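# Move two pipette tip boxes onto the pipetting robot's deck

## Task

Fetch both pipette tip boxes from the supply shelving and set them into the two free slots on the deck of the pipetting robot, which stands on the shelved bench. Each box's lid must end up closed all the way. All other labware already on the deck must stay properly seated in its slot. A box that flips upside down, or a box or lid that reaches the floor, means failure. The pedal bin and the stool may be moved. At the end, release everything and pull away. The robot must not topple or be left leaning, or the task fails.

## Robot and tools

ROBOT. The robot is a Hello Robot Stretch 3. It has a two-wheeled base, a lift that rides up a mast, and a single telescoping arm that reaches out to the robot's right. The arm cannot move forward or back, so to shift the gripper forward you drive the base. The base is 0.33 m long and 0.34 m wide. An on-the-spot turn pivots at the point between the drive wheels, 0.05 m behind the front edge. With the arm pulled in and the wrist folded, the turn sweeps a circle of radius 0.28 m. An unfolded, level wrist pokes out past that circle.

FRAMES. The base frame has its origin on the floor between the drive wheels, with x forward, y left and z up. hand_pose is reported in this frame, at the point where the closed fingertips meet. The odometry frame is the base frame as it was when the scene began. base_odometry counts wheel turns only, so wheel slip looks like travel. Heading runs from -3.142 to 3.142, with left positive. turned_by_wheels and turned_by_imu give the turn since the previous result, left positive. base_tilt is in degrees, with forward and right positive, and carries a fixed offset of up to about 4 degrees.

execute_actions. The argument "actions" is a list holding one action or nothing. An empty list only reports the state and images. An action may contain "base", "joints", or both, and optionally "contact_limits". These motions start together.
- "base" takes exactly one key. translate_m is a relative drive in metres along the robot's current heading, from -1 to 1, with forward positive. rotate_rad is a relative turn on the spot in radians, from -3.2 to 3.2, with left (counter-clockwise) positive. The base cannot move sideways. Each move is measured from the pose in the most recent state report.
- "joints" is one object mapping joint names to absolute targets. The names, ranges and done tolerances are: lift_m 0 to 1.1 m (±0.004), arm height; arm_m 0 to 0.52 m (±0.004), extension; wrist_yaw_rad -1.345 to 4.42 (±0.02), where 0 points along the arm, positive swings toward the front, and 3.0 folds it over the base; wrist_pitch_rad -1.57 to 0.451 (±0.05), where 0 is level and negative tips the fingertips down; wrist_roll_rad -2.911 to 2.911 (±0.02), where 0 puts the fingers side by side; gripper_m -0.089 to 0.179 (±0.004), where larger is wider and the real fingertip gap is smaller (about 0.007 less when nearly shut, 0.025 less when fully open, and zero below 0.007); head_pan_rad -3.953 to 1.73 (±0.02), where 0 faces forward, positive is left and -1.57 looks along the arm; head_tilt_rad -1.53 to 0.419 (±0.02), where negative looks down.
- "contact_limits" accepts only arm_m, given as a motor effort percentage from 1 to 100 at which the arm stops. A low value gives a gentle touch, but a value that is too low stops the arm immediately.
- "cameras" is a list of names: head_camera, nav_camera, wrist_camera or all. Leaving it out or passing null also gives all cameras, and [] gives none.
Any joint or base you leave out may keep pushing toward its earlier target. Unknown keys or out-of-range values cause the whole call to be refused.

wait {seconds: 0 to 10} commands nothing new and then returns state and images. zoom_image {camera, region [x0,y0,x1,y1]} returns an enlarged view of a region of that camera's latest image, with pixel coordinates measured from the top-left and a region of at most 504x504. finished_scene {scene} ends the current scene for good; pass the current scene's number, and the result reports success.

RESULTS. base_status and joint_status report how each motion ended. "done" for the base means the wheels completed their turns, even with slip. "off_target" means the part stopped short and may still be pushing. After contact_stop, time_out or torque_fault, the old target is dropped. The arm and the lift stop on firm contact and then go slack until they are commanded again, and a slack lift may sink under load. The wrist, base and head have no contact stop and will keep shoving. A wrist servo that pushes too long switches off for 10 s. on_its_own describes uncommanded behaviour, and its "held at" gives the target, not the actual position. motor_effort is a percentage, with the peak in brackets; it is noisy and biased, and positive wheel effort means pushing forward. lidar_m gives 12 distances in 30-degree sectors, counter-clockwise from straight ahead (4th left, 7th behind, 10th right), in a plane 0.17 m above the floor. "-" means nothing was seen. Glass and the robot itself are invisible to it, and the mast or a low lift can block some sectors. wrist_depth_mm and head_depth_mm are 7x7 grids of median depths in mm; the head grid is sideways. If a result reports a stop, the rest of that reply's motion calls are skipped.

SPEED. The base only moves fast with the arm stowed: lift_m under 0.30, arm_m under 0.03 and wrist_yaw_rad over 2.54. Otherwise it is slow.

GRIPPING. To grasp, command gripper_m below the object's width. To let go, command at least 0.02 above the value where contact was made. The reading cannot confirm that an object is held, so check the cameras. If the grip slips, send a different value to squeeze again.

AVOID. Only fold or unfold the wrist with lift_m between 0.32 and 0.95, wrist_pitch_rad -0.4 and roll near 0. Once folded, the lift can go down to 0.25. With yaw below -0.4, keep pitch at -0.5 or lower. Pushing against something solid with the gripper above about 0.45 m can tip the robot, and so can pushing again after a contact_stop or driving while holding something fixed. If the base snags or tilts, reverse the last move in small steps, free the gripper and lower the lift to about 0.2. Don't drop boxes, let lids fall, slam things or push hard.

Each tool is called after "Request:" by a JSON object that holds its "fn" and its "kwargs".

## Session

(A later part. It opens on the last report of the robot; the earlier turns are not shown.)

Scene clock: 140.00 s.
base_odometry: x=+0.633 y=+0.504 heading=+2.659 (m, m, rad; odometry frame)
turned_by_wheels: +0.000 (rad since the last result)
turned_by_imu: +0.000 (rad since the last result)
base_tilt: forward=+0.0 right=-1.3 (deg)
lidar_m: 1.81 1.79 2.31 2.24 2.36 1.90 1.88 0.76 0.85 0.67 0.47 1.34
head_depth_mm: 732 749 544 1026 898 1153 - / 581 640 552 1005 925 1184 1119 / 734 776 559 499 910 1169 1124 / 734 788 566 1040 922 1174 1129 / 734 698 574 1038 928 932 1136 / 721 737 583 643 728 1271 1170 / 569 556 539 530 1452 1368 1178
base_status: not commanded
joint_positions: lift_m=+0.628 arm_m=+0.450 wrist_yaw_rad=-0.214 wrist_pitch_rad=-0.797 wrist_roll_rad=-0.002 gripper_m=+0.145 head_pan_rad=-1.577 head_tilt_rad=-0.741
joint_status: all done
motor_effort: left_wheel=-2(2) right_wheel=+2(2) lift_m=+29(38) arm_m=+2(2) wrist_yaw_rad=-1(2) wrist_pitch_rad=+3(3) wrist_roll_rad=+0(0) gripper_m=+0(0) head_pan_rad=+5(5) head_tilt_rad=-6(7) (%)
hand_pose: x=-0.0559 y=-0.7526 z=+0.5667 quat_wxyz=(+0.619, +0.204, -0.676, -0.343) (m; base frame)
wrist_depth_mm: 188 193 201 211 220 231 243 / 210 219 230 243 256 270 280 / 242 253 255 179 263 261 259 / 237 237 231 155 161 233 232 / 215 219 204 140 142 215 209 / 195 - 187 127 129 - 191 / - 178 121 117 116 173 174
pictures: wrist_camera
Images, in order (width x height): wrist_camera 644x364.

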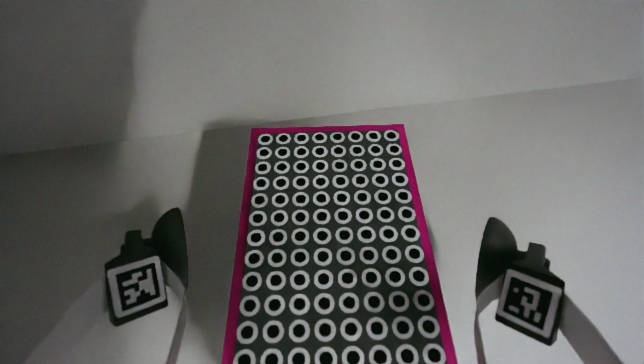

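Request:
{"fn": "execute_actions", "kwargs": {"actions": [{"joints":{"gripper_m":0.035}}], "cameras": []}}

Request:
{"fn": "execute_actions", "kwargs": {"actions": [{"joints":{"lift_m":0.66}}], "cameras": []}}

Request:
{"fn": "execute_actions", "kwargs": {"actions": [{"joints":{"arm_m":0.003,"wrist_yaw_rad":0}}], "cameras": ["wrist_camera"]}}

Request:
{"fn": "execute_actions", "kwargs": {"actions": [{"base":{"rotate_rad":0.72}}], "cameras": []}}

Request:
{"fn": "execute_actions", "kwargs": {"actions": [{"base":{"translate_m":0.45}}], "cameras": []}}

Request:
{"fn": "execute_actions", "kwargs": {"actions": [{"base":{"translate_m":1.0},"joints":{"lift_m":1.05,"head_pan_rad":-0.6,"head_tilt_rad":-0.65}}]}}

Scene clock: 153.93 s.
base_odometry: x=+0.633 y=+0.504 heading=+2.659 (m, m, rad; odometry frame)
turned_by_wheels: +0.000 (rad since the last result)
turned_by_imu: -0.001 (rad since the last result)
base_tilt: forward=+0.0 right=-1.3 (deg)
lidar_m: 1.80 1.79 2.31 2.24 2.34 1.91 1.88 0.76 0.84 0.67 0.47 1.34
head_depth_mm: 733 748 544 1028 898 1150 - / 579 641 551 1005 924 1181 1117 / 734 776 558 499 913 1167 1125 / 733 788 567 1058 919 1179 1131 / 736 698 574 1037 929 935 1137 / 722 739 583 643 726 1275 1171 / 569 556 538 530 1451 1363 1178
base_status: not commanded
joint_positions: lift_m=+0.628 arm_m=+0.450 wrist_yaw_rad=-0.216 wrist_pitch_rad=-0.787 wrist_roll_rad=-0.008 gripper_m=+0.036 head_pan_rad=-1.577 head_tilt_rad=-0.741
joint_status: all done
motor_effort: left_wheel=-3(2) right_wheel=+4(4) lift_m=+29(30) arm_m=+2(2) wrist_yaw_rad=+1(2) wrist_pitch_rad=-1(3) wrist_roll_rad=+3(3) gripper_m=-20(94) head_pan_rad=+5(5) head_tilt_rad=-6(6) (%)
hand_pose: x=-0.0566 y=-0.7546 z=+0.5684 quat_wxyz=(+0.623, +0.201, -0.676, -0.339) (m; base frame)
wrist_depth_mm: 186 192 200 209 218 229 241 / 209 218 227 240 251 266 284 / 241 252 258 264 267 268 267 / 241 241 234 159 228 238 237 / 217 216 147 143 145 215 213 / 196 198 129 129 130 196 194 / 180 179 125 118 120 175 178
pictures: none
No camera images: the call's "cameras" was empty. Leave "cameras" out to get every camera's image.

Scene clock: 155.03 s.
base_odometry: x=+0.633 y=+0.504 heading=+2.659 (m, m, rad; odometry frame)
turned_by_wheels: +0.000 (rad since the last result)
turned_by_imu: +0.000 (rad since the last result)
base_tilt: forward=+0.0 right=-1.3 (deg)
lidar_m: 1.81 1.78 2.31 2.24 2.35 1.90 1.88 0.76 0.84 0.67 0.47 1.34
head_depth_mm: 732 749 544 1028 897 812 - / 580 640 551 749 908 1163 1115 / 734 776 558 928 911 1166 1124 / 734 789 567 1032 919 1172 1134 / 734 698 575 1039 928 935 1133 / 721 739 583 640 728 1278 1172 / 568 555 539 531 1455 1369 1178
base_status: not commanded
joint_positions: lift_m=+0.660 arm_m=+0.450 wrist_yaw_rad=-0.215 wrist_pitch_rad=-0.805 wrist_roll_rad=-0.005 gripper_m=+0.036 head_pan_rad=-1.577 head_tilt_rad=-0.741
joint_status: all done
motor_effort: left_wheel=-2(2) right_wheel=+3(4) lift_m=+43(44) arm_m=+2(2) wrist_yaw_rad=+1(1) wrist_pitch_rad=+7(7) wrist_roll_rad=+2(3) gripper_m=-18(19) head_pan_rad=+5(5) head_tilt_rad=-6(6) (%)
hand_pose: x=-0.0558 y=-0.7511 z=+0.5970 quat_wxyz=(+0.619, +0.207, -0.675, -0.345) (m; base frame)
wrist_depth_mm: 189 194 203 212 222 233 246 / 211 221 233 245 259 271 291 / 245 258 268 268 292 302 300 / 269 274 266 158 259 269 269 / 247 247 147 143 145 244 242 / 227 227 130 130 130 223 222 / 207 206 127 120 122 203 204
pictures: none
No camera images: the call's "cameras" was empty. Leave "cameras" out to get every camera's image.

Scene clock: 159.50 s.
base_odometry: x=+0.633 y=+0.504 heading=+2.659 (m, m, rad; odometry frame)
turned_by_wheels: +0.000 (rad since the last result)
turned_by_imu: -0.001 (rad since the last result)
base_tilt: forward=+0.0 right=-1.3 (deg)
lidar_m: 1.81 1.78 2.30 2.25 2.35 1.91 1.87 0.76 0.85 0.67 0.47 1.34
head_depth_mm: 733 749 545 1024 898 1150 1118 / 580 641 551 1038 903 1162 1119 / 735 777 559 1049 912 809 - / 734 792 567 1057 919 830 1129 / 734 699 576 1036 929 931 1140 / 722 739 583 642 728 1271 1171 / 568 555 539 530 1450 1363 1178
base_status: not commanded
joint_positions: lift_m=+0.660 arm_m=+0.003 wrist_yaw_rad=-0.001 wrist_pitch_rad=-0.806 wrist_roll_rad=-0.004 gripper_m=+0.036 head_pan_rad=-1.577 head_tilt_rad=-0.741
joint_status: all done
motor_effort: left_wheel=-2(2) right_wheel=+3(3) lift_m=+44(44) arm_m=-4(3) wrist_yaw_rad=+1(5) wrist_pitch_rad=+7(7) wrist_roll_rad=+1(2) gripper_m=-20(19) head_pan_rad=+5(4) head_tilt_rad=-6(6) (%)
hand_pose: x=-0.0217 y=-0.3082 z=+0.5968 quat_wxyz=(+0.652, +0.278, -0.649, -0.277) (m; base frame)
wrist_depth_mm: 271 379 407 406 402 400 397 / 274 342 350 347 345 345 342 / 303 309 308 305 304 302 302 / 945 389 533 158 295 801 308 / 873 667 147 143 146 750 752 / 785 790 130 130 130 702 690 / 722 729 127 119 122 699 694
pictures: wrist_camera
Images, in order (width x height): wrist_camera 644x364.

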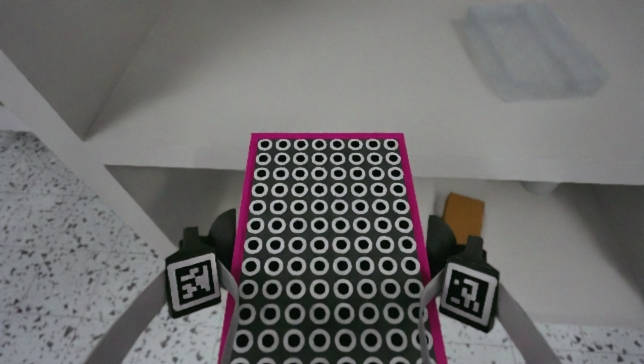

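Scene clock: 161.63 s.
base_odometry: x=+0.633 y=+0.504 heading=-2.904 (m, m, rad; odometry frame)
turned_by_wheels: +0.720 (rad since the last result)
turned_by_imu: +0.709 (rad since the last result)
base_tilt: forward=+0.0 right=-1.3 (deg)
lidar_m: 2.04 2.25 2.25 2.19 1.87 1.91 0.76 0.67 0.47 0.48 1.73 1.78
head_depth_mm: 372 429 504 679 870 812 1117 / 891 986 1081 621 758 988 1137 / 968 1097 1276 1515 1564 1351 - / 1053 1213 1424 1731 1586 1341 1129 / 1159 1352 1630 1880 1598 1345 1158 / 1289 1533 1889 1991 1612 1356 1170 / 1444 1776 2261 1999 1620 1364 1175
base_status: done
joint_positions: lift_m=+0.660 arm_m=+0.003 wrist_yaw_rad=-0.001 wrist_pitch_rad=-0.806 wrist_roll_rad=-0.004 gripper_m=+0.036 head_pan_rad=-1.577 head_tilt_rad=-0.741
joint_status: not commanded
motor_effort: left_wheel=-2(6) right_wheel=+2(8) lift_m=+44(44) arm_m=-4(4) wrist_yaw_rad=+1(1) wrist_pitch_rad=+8(7) wrist_roll_rad=+1(1) gripper_m=-19(19) head_pan_rad=+5(5) head_tilt_rad=-6(7) (%)
hand_pose: x=-0.0217 y=-0.3082 z=+0.5968 quat_wxyz=(+0.652, +0.278, -0.649, -0.277) (m; base frame)
wrist_depth_mm: - - - - 859 243 383 / - - - - 978 327 341 / - - - - 337 303 302 / 970 961 950 158 351 303 269 / 869 864 146 143 145 755 268 / 783 791 130 130 130 698 690 / 723 706 127 119 122 631 639
pictures: none
No camera images: the call's "cameras" was empty. Leave "cameras" out to get every camera's image.

Scene clock: 167.60 s.
base_odometry: x=+0.196 y=+0.399 heading=-2.904 (m, m, rad; odometry frame)
turned_by_wheels: +0.000 (rad since the last result)
turned_by_imu: +0.000 (rad since the last result)
base_tilt: forward=+0.0 right=-1.3 (deg)
lidar_m: 1.61 1.95 1.94 2.21 2.18 2.18 1.20 0.73 1.21 1.38 2.12 1.39
head_depth_mm: 1118 1247 1415 1615 1536 1305 1187 / 1205 1357 1553 1757 1556 1318 1187 / 1303 1479 1715 1865 1565 1356 - / 1430 1633 1933 1941 1591 1340 1136 / 1570 1830 2204 1953 1592 1349 1164 / 1742 2076 2411 1963 1605 1356 1174 / 1956 2230 2407 1998 1618 1362 1175
base_status: done
joint_positions: lift_m=+0.660 arm_m=+0.003 wrist_yaw_rad=-0.001 wrist_pitch_rad=-0.806 wrist_roll_rad=-0.004 gripper_m=+0.036 head_pan_rad=-1.577 head_tilt_rad=-0.741
joint_status: not commanded
motor_effort: left_wheel=-3(5) right_wheel=+3(8) lift_m=+43(43) arm_m=-4(4) wrist_yaw_rad=+1(1) wrist_pitch_rad=+7(7) wrist_roll_rad=+2(1) gripper_m=-18(20) head_pan_rad=+5(5) head_tilt_rad=-6(6) (%)
hand_pose: x=-0.0217 y=-0.3082 z=+0.5968 quat_wxyz=(+0.652, +0.278, -0.649, -0.277) (m; base frame)
wrist_depth_mm: - - - - - - 841 / - - - - - - 920 / - - - - - - 982 / 955 975 934 158 925 945 937 / 868 871 147 143 145 847 832 / 787 789 130 130 130 770 716 / 717 721 127 119 122 704 710
pictures: none
No camera images: the call's "cameras" was empty. Leave "cameras" out to get every camera's image.

Scene clock: 178.67 s.
base_odometry: x=-0.776 y=+0.164 heading=-2.904 (m, m, rad; odometry frame)
turned_by_wheels: +0.000 (rad since the last result)
turned_by_imu: +0.000 (rad since the last result)
base_tilt: forward=+0.0 right=-1.3 (deg)
lidar_m: 1.14 1.16 1.36 1.43 2.41 2.90 2.00 1.62 1.89 0.77 0.79 0.70
head_depth_mm: 702 751 930 841 1592 1372 1168 / 788 1229 979 853 1625 1386 1177 / 797 1262 1108 844 1539 1356 1182 / 804 1287 1130 851 1553 1398 1192 / 810 1323 1006 863 1618 1407 1204 / 818 1344 1037 873 1676 1427 1210 / 826 1362 1189 885 1696 1431 1216
base_status: done
joint_positions: lift_m=+1.050 arm_m=+0.003 wrist_yaw_rad=-0.001 wrist_pitch_rad=-0.806 wrist_roll_rad=-0.004 gripper_m=+0.036 head_pan_rad=-0.607 head_tilt_rad=-0.655
joint_status: all done
motor_effort: left_wheel=-3(5) right_wheel=+3(8) lift_m=+44(46) arm_m=-4(4) wrist_yaw_rad=+1(1) wrist_pitch_rad=+7(7) wrist_roll_rad=+1(1) gripper_m=-19(20) head_pan_rad=+5(60) head_tilt_rad=+3(18) (%)
hand_pose: x=-0.0217 y=-0.3082 z=+0.9868 quat_wxyz=(+0.652, +0.278, -0.649, -0.277) (m; base frame)
wrist_depth_mm: 717 705 - - - - - / 596 607 651 - - - - / 538 562 - - - - - / 503 - - 158 - - - / - - 147 143 145 - - / - - 130 130 131 - - / - - 128 120 122 - -
pictures: head_camera (sideways: a quarter turn clockwise sets it upright), nav_camera (sideways: a quarter turn counterclockwise sets it upright), wrist_camera
Images, in order (width x height): head_camera 896x504, nav_camera 672x504, wrist_camera 644x364.

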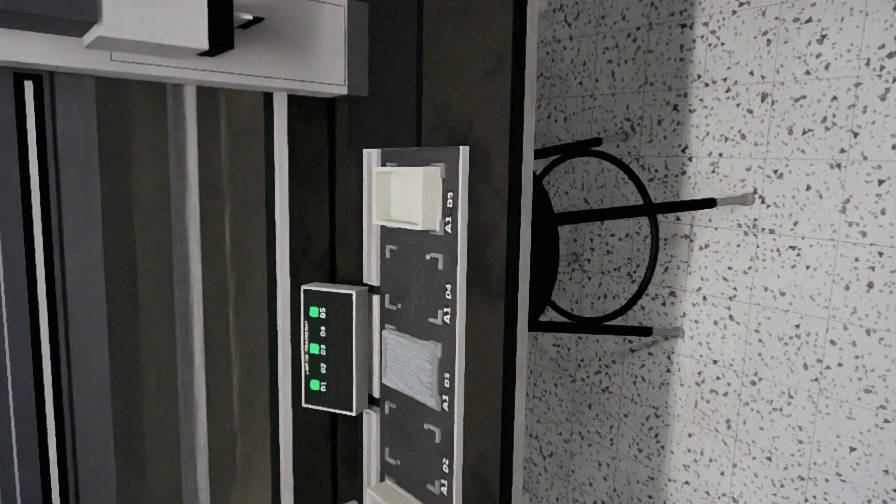

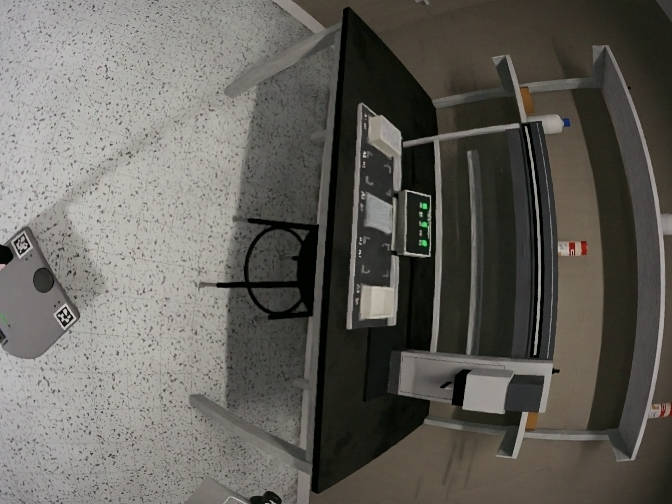

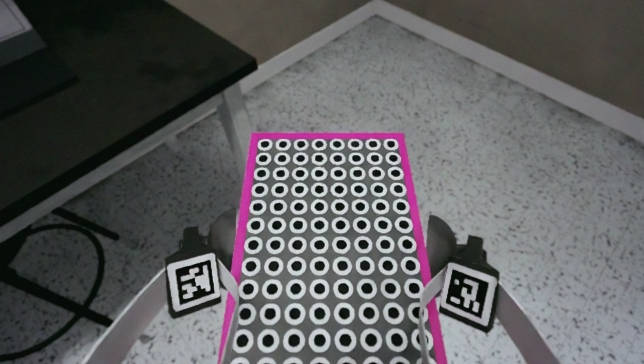

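Request:
{"fn": "execute_actions", "kwargs": {"actions": [{"base":{"translate_m":0.25},"joints":{"lift_m":0.95,"head_pan_rad":-1.57,"head_tilt_rad":-0.8}}], "cameras": []}}

Request:
{"fn": "execute_actions", "kwargs": {"actions": [{"base":{"rotate_rad":0.877},"joints":{"arm_m":0.1}}]}}

Scene clock: 196.67 s.
base_odometry: x=-1.019 y=+0.105 heading=-2.905 (m, m, rad; odometry frame)
turned_by_wheels: +0.000 (rad since the last result)
turned_by_imu: +0.000 (rad since the last result)
base_tilt: forward=+0.0 right=-1.3 (deg)
lidar_m: 1.23 0.90 1.42 1.28 2.08 3.06 1.86 1.86 2.06 0.75 0.53 0.66
head_depth_mm: 1955 2221 2214 - - - 1084 / 1955 2280 2240 1899 - - 1102 / 1718 1982 2033 1018 - - 1110 / 1531 1737 929 880 1462 1290 1138 / 1384 1546 943 770 1533 1318 1143 / 1258 1363 953 756 1445 1322 1157 / 1114 701 844 761 649 1303 1161
base_status: done
joint_positions: lift_m=+0.950 arm_m=+0.003 wrist_yaw_rad=-0.001 wrist_pitch_rad=-0.806 wrist_roll_rad=-0.004 gripper_m=+0.036 head_pan_rad=-1.563 head_tilt_rad=-0.790
joint_status: all done
motor_effort: left_wheel=-3(5) right_wheel=+2(8) lift_m=+31(39) arm_m=-4(4) wrist_yaw_rad=+1(1) wrist_pitch_rad=+7(7) wrist_roll_rad=+1(1) gripper_m=-19(19) head_pan_rad=-5(59) head_tilt_rad=-7(24) (%)
hand_pose: x=-0.0217 y=-0.3082 z=+0.8872 quat_wxyz=(+0.652, +0.278, -0.649, -0.277) (m; base frame)
wrist_depth_mm: 495 508 521 520 - - - / 438 449 446 586 - - - / 371 395 413 735 - - - / 351 367 - 158 - - - / 331 - 147 143 145 - - / 535 - 130 130 131 - - / 1000 999 128 120 121 966 984
pictures: none
No camera images: the call's "cameras" was empty. Leave "cameras" out to get every camera's image.

Scene clock: 199.03 s.
base_odometry: x=-1.019 y=+0.105 heading=-2.028 (m, m, rad; odometry frame)
turned_by_wheels: +0.877 (rad since the last result)
turned_by_imu: +0.863 (rad since the last result)
base_tilt: forward=+0.0 right=-1.3 (deg)
lidar_m: 1.69 1.29 1.65 3.06 2.45 1.87 2.06 0.75 0.82 0.53 1.15 0.90
head_depth_mm: 1014 1133 - - 1458 1276 1117 / 1014 1139 - - 1436 1283 1122 / 1020 1148 - - 1444 1248 1131 / 1028 1149 818 705 1427 1304 1140 / 1038 1159 826 731 1439 1309 1145 / 1037 1168 872 740 1445 1322 1152 / 1041 1188 935 736 1456 1337 1162
base_status: done
joint_positions: lift_m=+0.950 arm_m=+0.100 wrist_yaw_rad=-0.001 wrist_pitch_rad=-0.806 wrist_roll_rad=-0.004 gripper_m=+0.036 head_pan_rad=-1.563 head_tilt_rad=-0.790
joint_status: all done
motor_effort: left_wheel=-2(8) right_wheel=+3(9) lift_m=+31(30) arm_m=+2(0) wrist_yaw_rad=+1(1) wrist_pitch_rad=+7(8) wrist_roll_rad=+1(2) gripper_m=-19(19) head_pan_rad=-4(5) head_tilt_rad=-7(7) (%)
hand_pose: x=-0.0217 y=-0.4046 z=+0.8872 quat_wxyz=(+0.652, +0.278, -0.649, -0.278) (m; base frame)
wrist_depth_mm: 517 449 407 468 513 513 407 / 404 430 425 427 406 423 422 / 378 379 376 378 364 371 377 / 339 337 328 158 319 330 348 / 319 316 147 143 146 314 312 / - 303 130 130 130 289 283 / 969 - 127 120 122 971 999
pictures: head_camera (sideways: a quarter turn clockwise sets it upright), nav_camera (sideways: a quarter turn counterclockwise sets it upright), wrist_camera
Images, in order (width x height): head_camera 896x504, nav_camera 672x504, wrist_camera 644x364.

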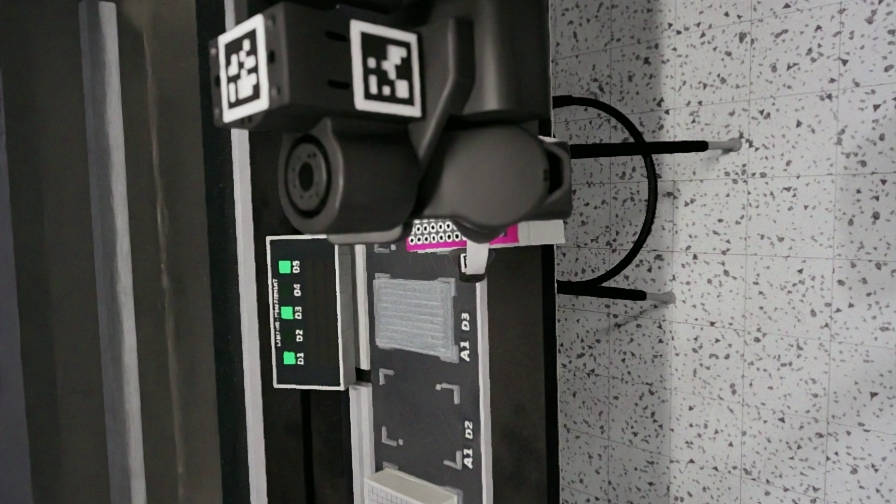

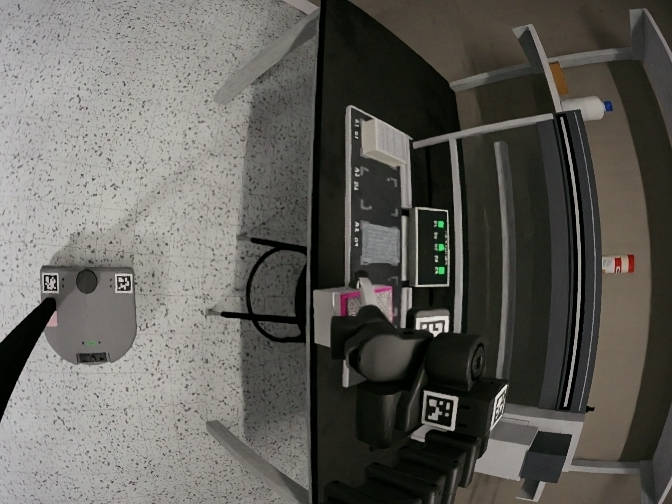

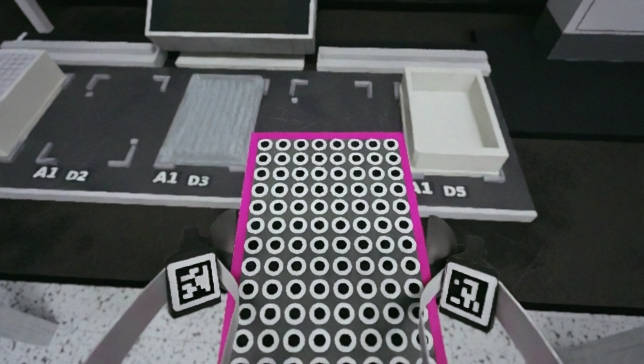

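Request:
{"fn": "execute_actions", "kwargs": {"actions": [{"base":{"translate_m":0.01},"joints":{"arm_m":0.312,"wrist_yaw_rad":-0.04,"lift_m":0.92}}], "cameras": []}}

Request:
{"fn": "execute_actions", "kwargs": {"actions": [{"joints":{"lift_m":0.885}}], "cameras": ["head_camera","wrist_camera"]}}

Request:
{"fn": "zoom_image", "kwargs": {"camera": "head_camera", "region": [340,130,500,290]}}

Scene clock: 212.90 s.
base_odometry: x=-1.024 y=+0.096 heading=-2.028 (m, m, rad; odometry frame)
turned_by_wheels: +0.000 (rad since the last result)
turned_by_imu: -0.001 (rad since the last result)
base_tilt: forward=+0.0 right=-1.3 (deg)
lidar_m: 1.67 1.28 1.63 3.05 2.45 1.87 2.07 0.76 0.54 0.53 1.15 0.89
head_depth_mm: 1012 - - 701 1417 1277 1116 / 1013 - 831 694 1393 1254 1119 / 1019 - - 695 1411 1271 1129 / 1024 1148 817 705 1418 1304 1136 / 1037 1154 825 730 1464 1309 1148 / 1039 1163 922 738 1448 1326 1154 / 1042 1190 932 731 1456 1340 1161
base_status: done
joint_positions: lift_m=+0.920 arm_m=+0.312 wrist_yaw_rad=-0.039 wrist_pitch_rad=-0.807 wrist_roll_rad=-0.003 gripper_m=+0.036 head_pan_rad=-1.563 head_tilt_rad=-0.790
joint_status: all done
motor_effort: left_wheel=-3(6) right_wheel=+3(9) lift_m=+30(30) arm_m=+2(1) wrist_yaw_rad=-1(5) wrist_pitch_rad=+8(8) wrist_roll_rad=+1(1) gripper_m=-19(18) head_pan_rad=-5(5) head_tilt_rad=-7(6) (%)
hand_pose: x=-0.0278 y=-0.6164 z=+0.8572 quat_wxyz=(+0.646, +0.265, -0.654, -0.290) (m; base frame)
wrist_depth_mm: 457 448 449 441 439 441 438 / 262 258 258 386 393 393 390 / 258 256 255 255 345 338 321 / 289 289 280 158 281 284 294 / 269 268 147 143 145 249 265 / 246 249 130 130 130 239 235 / 226 226 128 119 122 212 213
pictures: none
No camera images: the call's "cameras" was empty. Leave "cameras" out to get every camera's image.

Scene clock: 214.03 s.
base_odometry: x=-1.024 y=+0.096 heading=-2.028 (m, m, rad; odometry frame)
turned_by_wheels: +0.000 (rad since the last result)
turned_by_imu: +0.000 (rad since the last result)
base_tilt: forward=+0.0 right=-1.3 (deg)
lidar_m: 1.67 1.27 1.63 3.05 2.45 1.86 2.07 0.76 0.53 0.53 1.15 0.89
head_depth_mm: 1008 1127 - 682 1418 1277 1120 / 1012 1137 789 694 1391 1257 1123 / 1020 1144 - 695 1406 1268 1128 / 1024 1150 816 704 1420 1299 1143 / 1038 1157 824 727 1463 1316 1146 / 1035 1165 920 739 1447 1319 1157 / 1041 1188 935 732 1453 1334 1162
base_status: not commanded
joint_positions: lift_m=+0.885 arm_m=+0.312 wrist_yaw_rad=-0.039 wrist_pitch_rad=-0.807 wrist_roll_rad=-0.003 gripper_m=+0.036 head_pan_rad=-1.563 head_tilt_rad=-0.790
joint_status: all done
motor_effort: left_wheel=-2(3) right_wheel=+3(3) lift_m=+30(31) arm_m=+2(2) wrist_yaw_rad=-1(1) wrist_pitch_rad=+7(8) wrist_roll_rad=+1(1) gripper_m=-19(19) head_pan_rad=-5(4) head_tilt_rad=-7(7) (%)
hand_pose: x=-0.0278 y=-0.6164 z=+0.8222 quat_wxyz=(+0.646, +0.265, -0.654, -0.290) (m; base frame)
wrist_depth_mm: 233 231 229 381 394 391 388 / 229 227 226 331 338 336 335 / 228 225 223 237 283 282 280 / 256 255 248 158 237 248 252 / 231 232 146 143 145 216 214 / 211 212 130 130 131 202 194 / 193 192 127 119 122 184 184
pictures: head_camera (sideways: a quarter turn clockwise sets it upright), wrist_camera
Images, in order (width x height): head_camera 896x504, wrist_camera 644x364.

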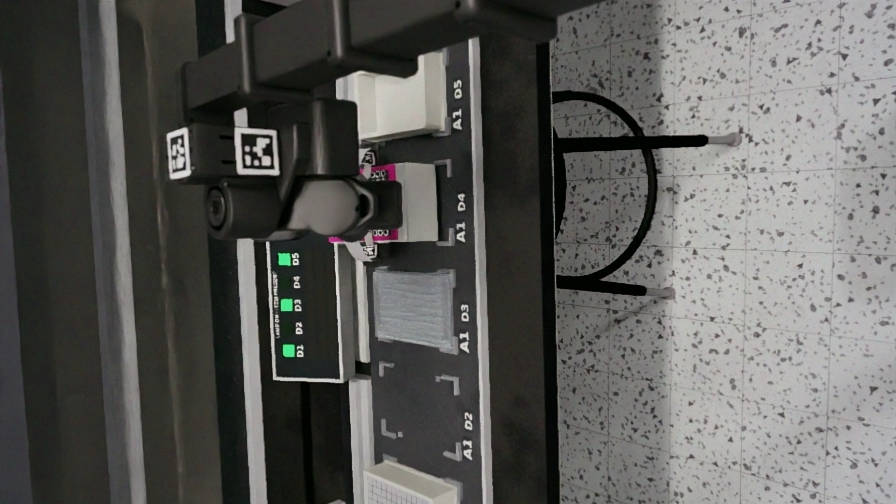

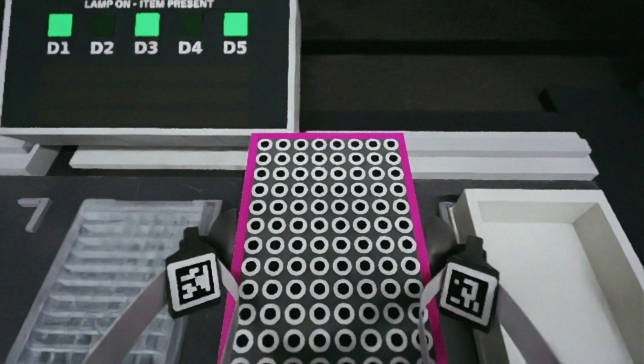

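Region (340, 130, 500, 290) of head_camera's 896x504 image, scaled by 3.150, with more detail than that image has.

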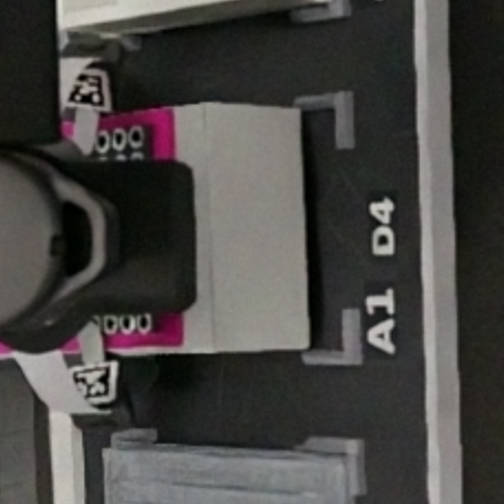

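Request:
{"fn": "execute_actions", "kwargs": {"actions": [{"joints":{"lift_m":0.878,"arm_m":0.307}}], "cameras": ["head_camera"]}}

Request:
{"fn": "zoom_image", "kwargs": {"camera": "head_camera", "region": [340,130,500,290]}}

Scene clock: 221.53 s.
base_odometry: x=-1.024 y=+0.096 heading=-2.028 (m, m, rad; odometry frame)
turned_by_wheels: +0.000 (rad since the last result)
turned_by_imu: +0.000 (rad since the last result)
base_tilt: forward=+0.0 right=-1.3 (deg)
lidar_m: 1.68 1.27 1.63 3.04 2.45 1.87 2.07 0.76 0.53 0.53 1.15 0.89
head_depth_mm: 1011 1131 - - 1423 1280 1116 / 1013 1137 787 692 1398 1261 1121 / 1018 1146 - 695 1406 1264 1133 / 1023 1150 817 702 1415 1305 1142 / 1036 1157 825 729 1469 1314 1148 / 1043 1167 920 738 1447 1325 1151 / 1042 1189 934 732 1457 1338 1165
base_status: not commanded
joint_positions: lift_m=+0.878 arm_m=+0.307 wrist_yaw_rad=-0.039 wrist_pitch_rad=-0.807 wrist_roll_rad=-0.003 gripper_m=+0.036 head_pan_rad=-1.563 head_tilt_rad=-0.790
joint_status: all done
motor_effort: left_wheel=-2(3) right_wheel=+3(3) lift_m=+30(31) arm_m=-4(5) wrist_yaw_rad=-1(1) wrist_pitch_rad=+8(7) wrist_roll_rad=+1(1) gripper_m=-19(18) head_pan_rad=-5(5) head_tilt_rad=-7(7) (%)
hand_pose: x=-0.0278 y=-0.6120 z=+0.8152 quat_wxyz=(+0.646, +0.265, -0.654, -0.290) (m; base frame)
wrist_depth_mm: 229 227 225 368 380 376 374 / 224 224 222 320 326 327 325 / 246 244 221 238 253 254 269 / 248 246 235 157 226 214 235 / 222 222 147 142 145 210 206 / 203 205 130 130 130 195 191 / 186 186 127 120 122 179 178
pictures: head_camera (sideways: a quarter turn clockwise sets it upright)
Images, in order (width x height): head_camera 896x504.

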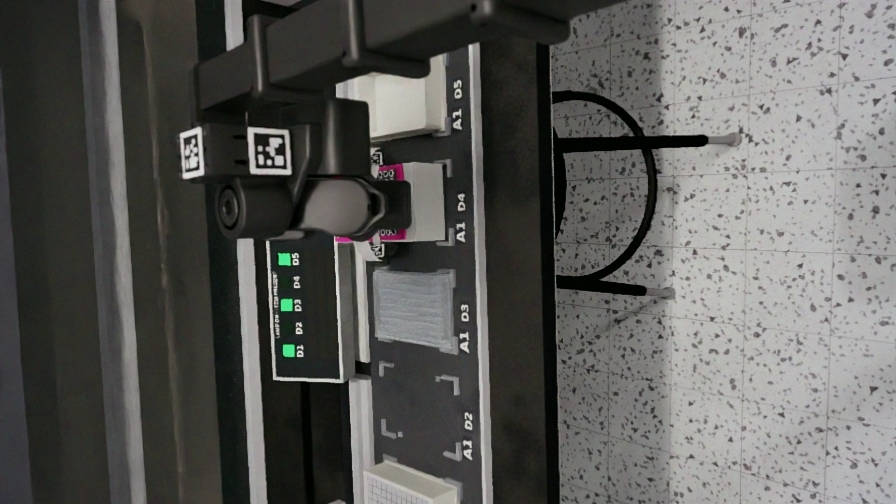

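Region (340, 130, 500, 290) of head_camera's 896x504 image, scaled by 3.150, with more detail than that image has.

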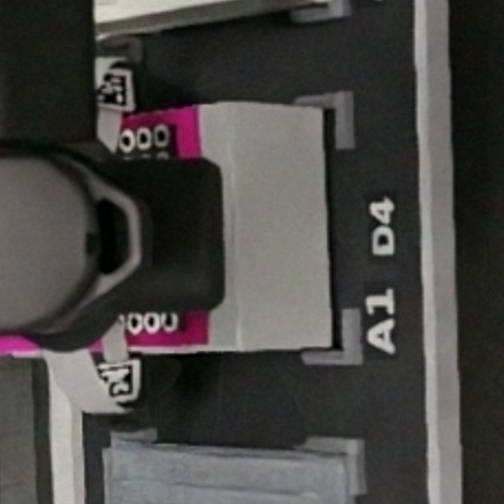

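Request:
{"fn": "execute_actions", "kwargs": {"actions": [{"joints":{"lift_m":0.868}}], "cameras": ["head_camera"]}}

Request:
{"fn": "zoom_image", "kwargs": {"camera": "head_camera", "region": [340,130,500,290]}}

Scene clock: 232.57 s.
base_odometry: x=-1.024 y=+0.096 heading=-2.028 (m, m, rad; odometry frame)
turned_by_wheels: +0.000 (rad since the last result)
turned_by_imu: +0.000 (rad since the last result)
base_tilt: forward=+0.0 right=-1.3 (deg)
lidar_m: 1.68 1.27 1.63 3.05 2.45 1.87 2.07 0.76 0.53 0.53 1.15 0.89
head_depth_mm: 1011 1131 - - 1424 1275 1114 / 1015 1143 - 693 1391 1261 1123 / 1021 1145 - 696 1404 1267 1132 / 1023 1150 820 706 1422 1302 1142 / 1039 1157 825 731 1465 1317 1150 / 1040 1164 919 739 1449 1327 1152 / 1042 1187 935 733 1462 1332 1161
base_status: not commanded
joint_positions: lift_m=+0.869 arm_m=+0.307 wrist_yaw_rad=-0.039 wrist_pitch_rad=-0.777 wrist_roll_rad=-0.007 gripper_m=+0.036 head_pan_rad=-1.563 head_tilt_rad=-0.790
joint_status: lift_m contact_stop (moved -0.009 of -0.010)
on_its_own: lift_m is slack since a contact_stop, until your next command for it
motor_effort: left_wheel=-1(3) right_wheel=+1(3) lift_m=+36(35) arm_m=-3(4) wrist_yaw_rad=-1(1) wrist_pitch_rad=-5(8) wrist_roll_rad=+2(3) gripper_m=-19(19) head_pan_rad=-5(5) head_tilt_rad=-7(7) (%)
hand_pose: x=-0.0281 y=-0.6177 z=+0.8112 quat_wxyz=(+0.651, +0.256, -0.657, -0.280) (m; base frame)
wrist_depth_mm: 226 225 224 382 392 390 389 / 224 221 221 326 333 331 333 / 225 223 217 233 265 274 273 / 246 245 239 157 163 243 242 / 220 220 147 142 144 208 203 / 199 201 130 130 130 194 188 / 183 182 124 120 121 175 176
pictures: head_camera (sideways: a quarter turn clockwise sets it upright)
Images, in order (width x height): head_camera 896x504.

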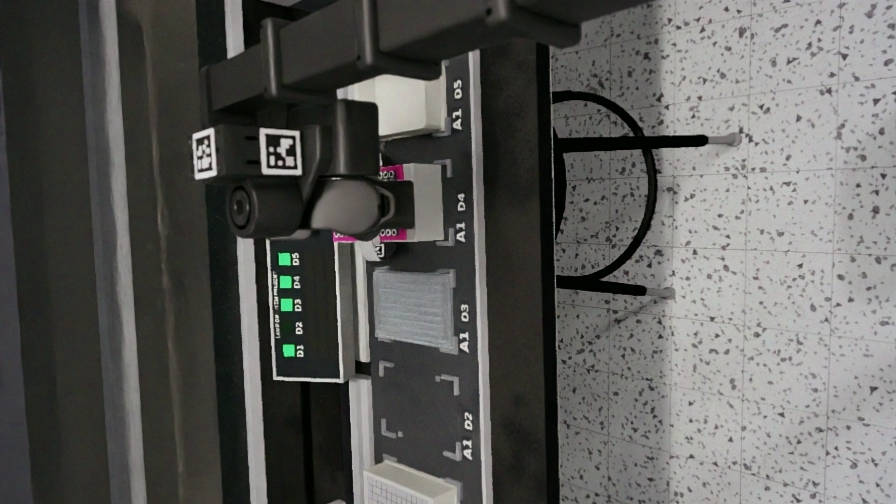

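Region (340, 130, 500, 290) of head_camera's 896x504 image, scaled by 3.150, with more detail than that image has.

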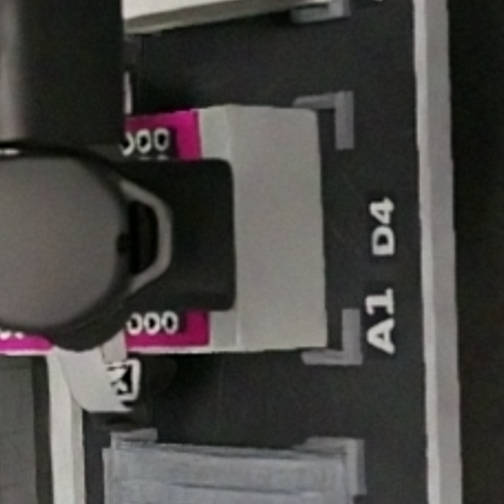

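Caught on far brackets; retry closer.

Request:
{"fn": "execute_actions", "kwargs": {"actions": [{"joints":{"lift_m":0.879,"arm_m":0.302}}], "cameras": ["head_camera"]}}

Request:
{"fn": "zoom_image", "kwargs": {"camera": "head_camera", "region": [340,130,500,290]}}

Request:
{"fn": "execute_actions", "kwargs": {"actions": [{"joints":{"lift_m":0.870}}], "cameras": ["head_camera"]}}

Request:
{"fn": "zoom_image", "kwargs": {"camera": "head_camera", "region": [340,130,500,290]}}

Scene clock: 239.67 s.
base_odometry: x=-1.024 y=+0.096 heading=-2.028 (m, m, rad; odometry frame)
turned_by_wheels: +0.000 (rad since the last result)
turned_by_imu: -0.001 (rad since the last result)
base_tilt: forward=-0.1 right=-1.3 (deg)
lidar_m: 1.68 1.28 1.63 3.04 2.45 1.87 2.07 0.76 0.53 0.53 1.15 0.89
head_depth_mm: 1011 1132 - - 1422 1275 1119 / 1016 1139 787 693 1396 1257 1124 / 1020 1147 - 695 1404 1272 1132 / 1022 1152 818 702 1418 1302 1142 / 1035 1152 825 730 1461 1311 1144 / 1038 1168 922 738 1444 1321 1155 / 1041 1187 933 733 1457 1334 1159
base_status: not commanded
joint_positions: lift_m=+0.879 arm_m=+0.302 wrist_yaw_rad=-0.039 wrist_pitch_rad=-0.805 wrist_roll_rad=-0.005 gripper_m=+0.036 head_pan_rad=-1.563 head_tilt_rad=-0.790
joint_status: all done
motor_effort: left_wheel=-2(2) right_wheel=+1(1) lift_m=+44(44) arm_m=-4(2) wrist_yaw_rad=-1(1) wrist_pitch_rad=+7(8) wrist_roll_rad=+2(3) gripper_m=-18(19) head_pan_rad=-5(4) head_tilt_rad=-7(7) (%)
hand_pose: x=-0.0279 y=-0.6074 z=+0.8160 quat_wxyz=(+0.647, +0.265, -0.654, -0.289) (m; base frame)
wrist_depth_mm: 231 230 228 371 383 378 378 / 227 227 225 321 329 329 310 / 263 261 228 238 256 253 271 / 249 247 240 156 162 222 238 / 224 223 146 142 144 211 207 / 205 205 130 130 130 196 192 / 188 187 127 121 123 179 180
pictures: head_camera (sideways: a quarter turn clockwise sets it upright)
Images, in order (width x height): head_camera 896x504.

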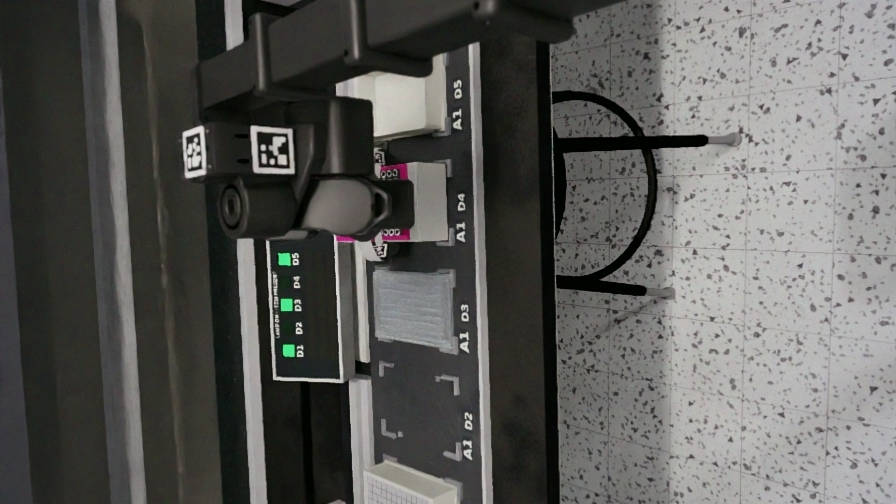

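Region (340, 130, 500, 290) of head_camera's 896x504 image, scaled by 3.150, with more detail than that image has.

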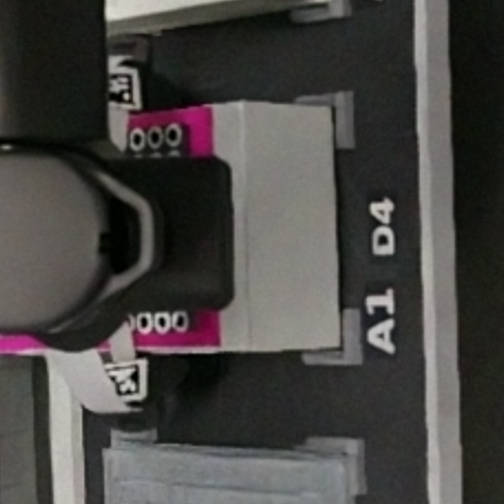

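Scene clock: 240.70 s.
base_odometry: x=-1.024 y=+0.096 heading=-2.028 (m, m, rad; odometry frame)
turned_by_wheels: +0.000 (rad since the last result)
turned_by_imu: +0.000 (rad since the last result)
base_tilt: forward=+0.0 right=-1.3 (deg)
lidar_m: 1.68 1.28 1.63 3.03 2.45 1.87 2.07 0.76 0.53 0.53 1.15 0.89
head_depth_mm: 1011 1128 - - 1416 1272 1117 / 1015 1142 - 695 1394 1265 1127 / 1021 1147 - 695 1411 1269 1132 / 1025 1155 815 703 1416 1302 1142 / 1038 1154 825 729 1468 1308 1152 / 1038 1164 919 740 1447 1324 1153 / 1039 1185 960 733 1466 1337 1162
base_status: not commanded
joint_positions: lift_m=+0.870 arm_m=+0.302 wrist_yaw_rad=-0.039 wrist_pitch_rad=-0.794 wrist_roll_rad=-0.007 gripper_m=+0.036 head_pan_rad=-1.563 head_tilt_rad=-0.791
joint_status: all done
motor_effort: left_wheel=-1(5) right_wheel=+0(5) lift_m=+25(39) arm_m=-2(4) wrist_yaw_rad=-1(1) wrist_pitch_rad=+2(7) wrist_roll_rad=+3(3) gripper_m=-18(19) head_pan_rad=-4(5) head_tilt_rad=-6(7) (%)
hand_pose: x=-0.0279 y=-0.6094 z=+0.8094 quat_wxyz=(+0.649, +0.262, -0.655, -0.286) (m; base frame)
wrist_depth_mm: 227 224 224 365 379 376 375 / 222 223 221 317 328 322 305 / 264 269 231 234 250 249 265 / 242 240 234 159 166 207 214 / 217 217 148 144 146 205 201 / 198 199 130 130 130 188 186 / 181 180 124 119 121 173 175
pictures: head_camera (sideways: a quarter turn clockwise sets it upright)
Images, in order (width x height): head_camera 896x504.

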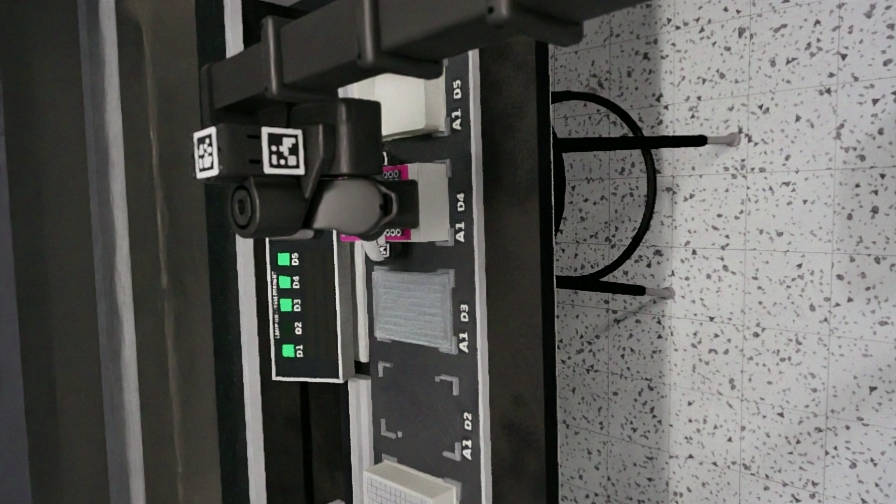

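Region (340, 130, 500, 290) of head_camera's 896x504 image, scaled by 3.150, with more detail than that image has.

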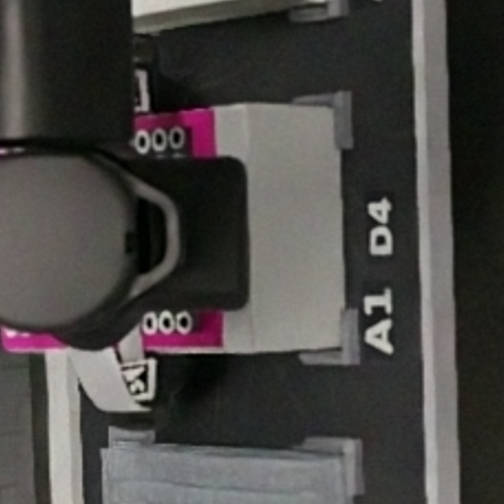

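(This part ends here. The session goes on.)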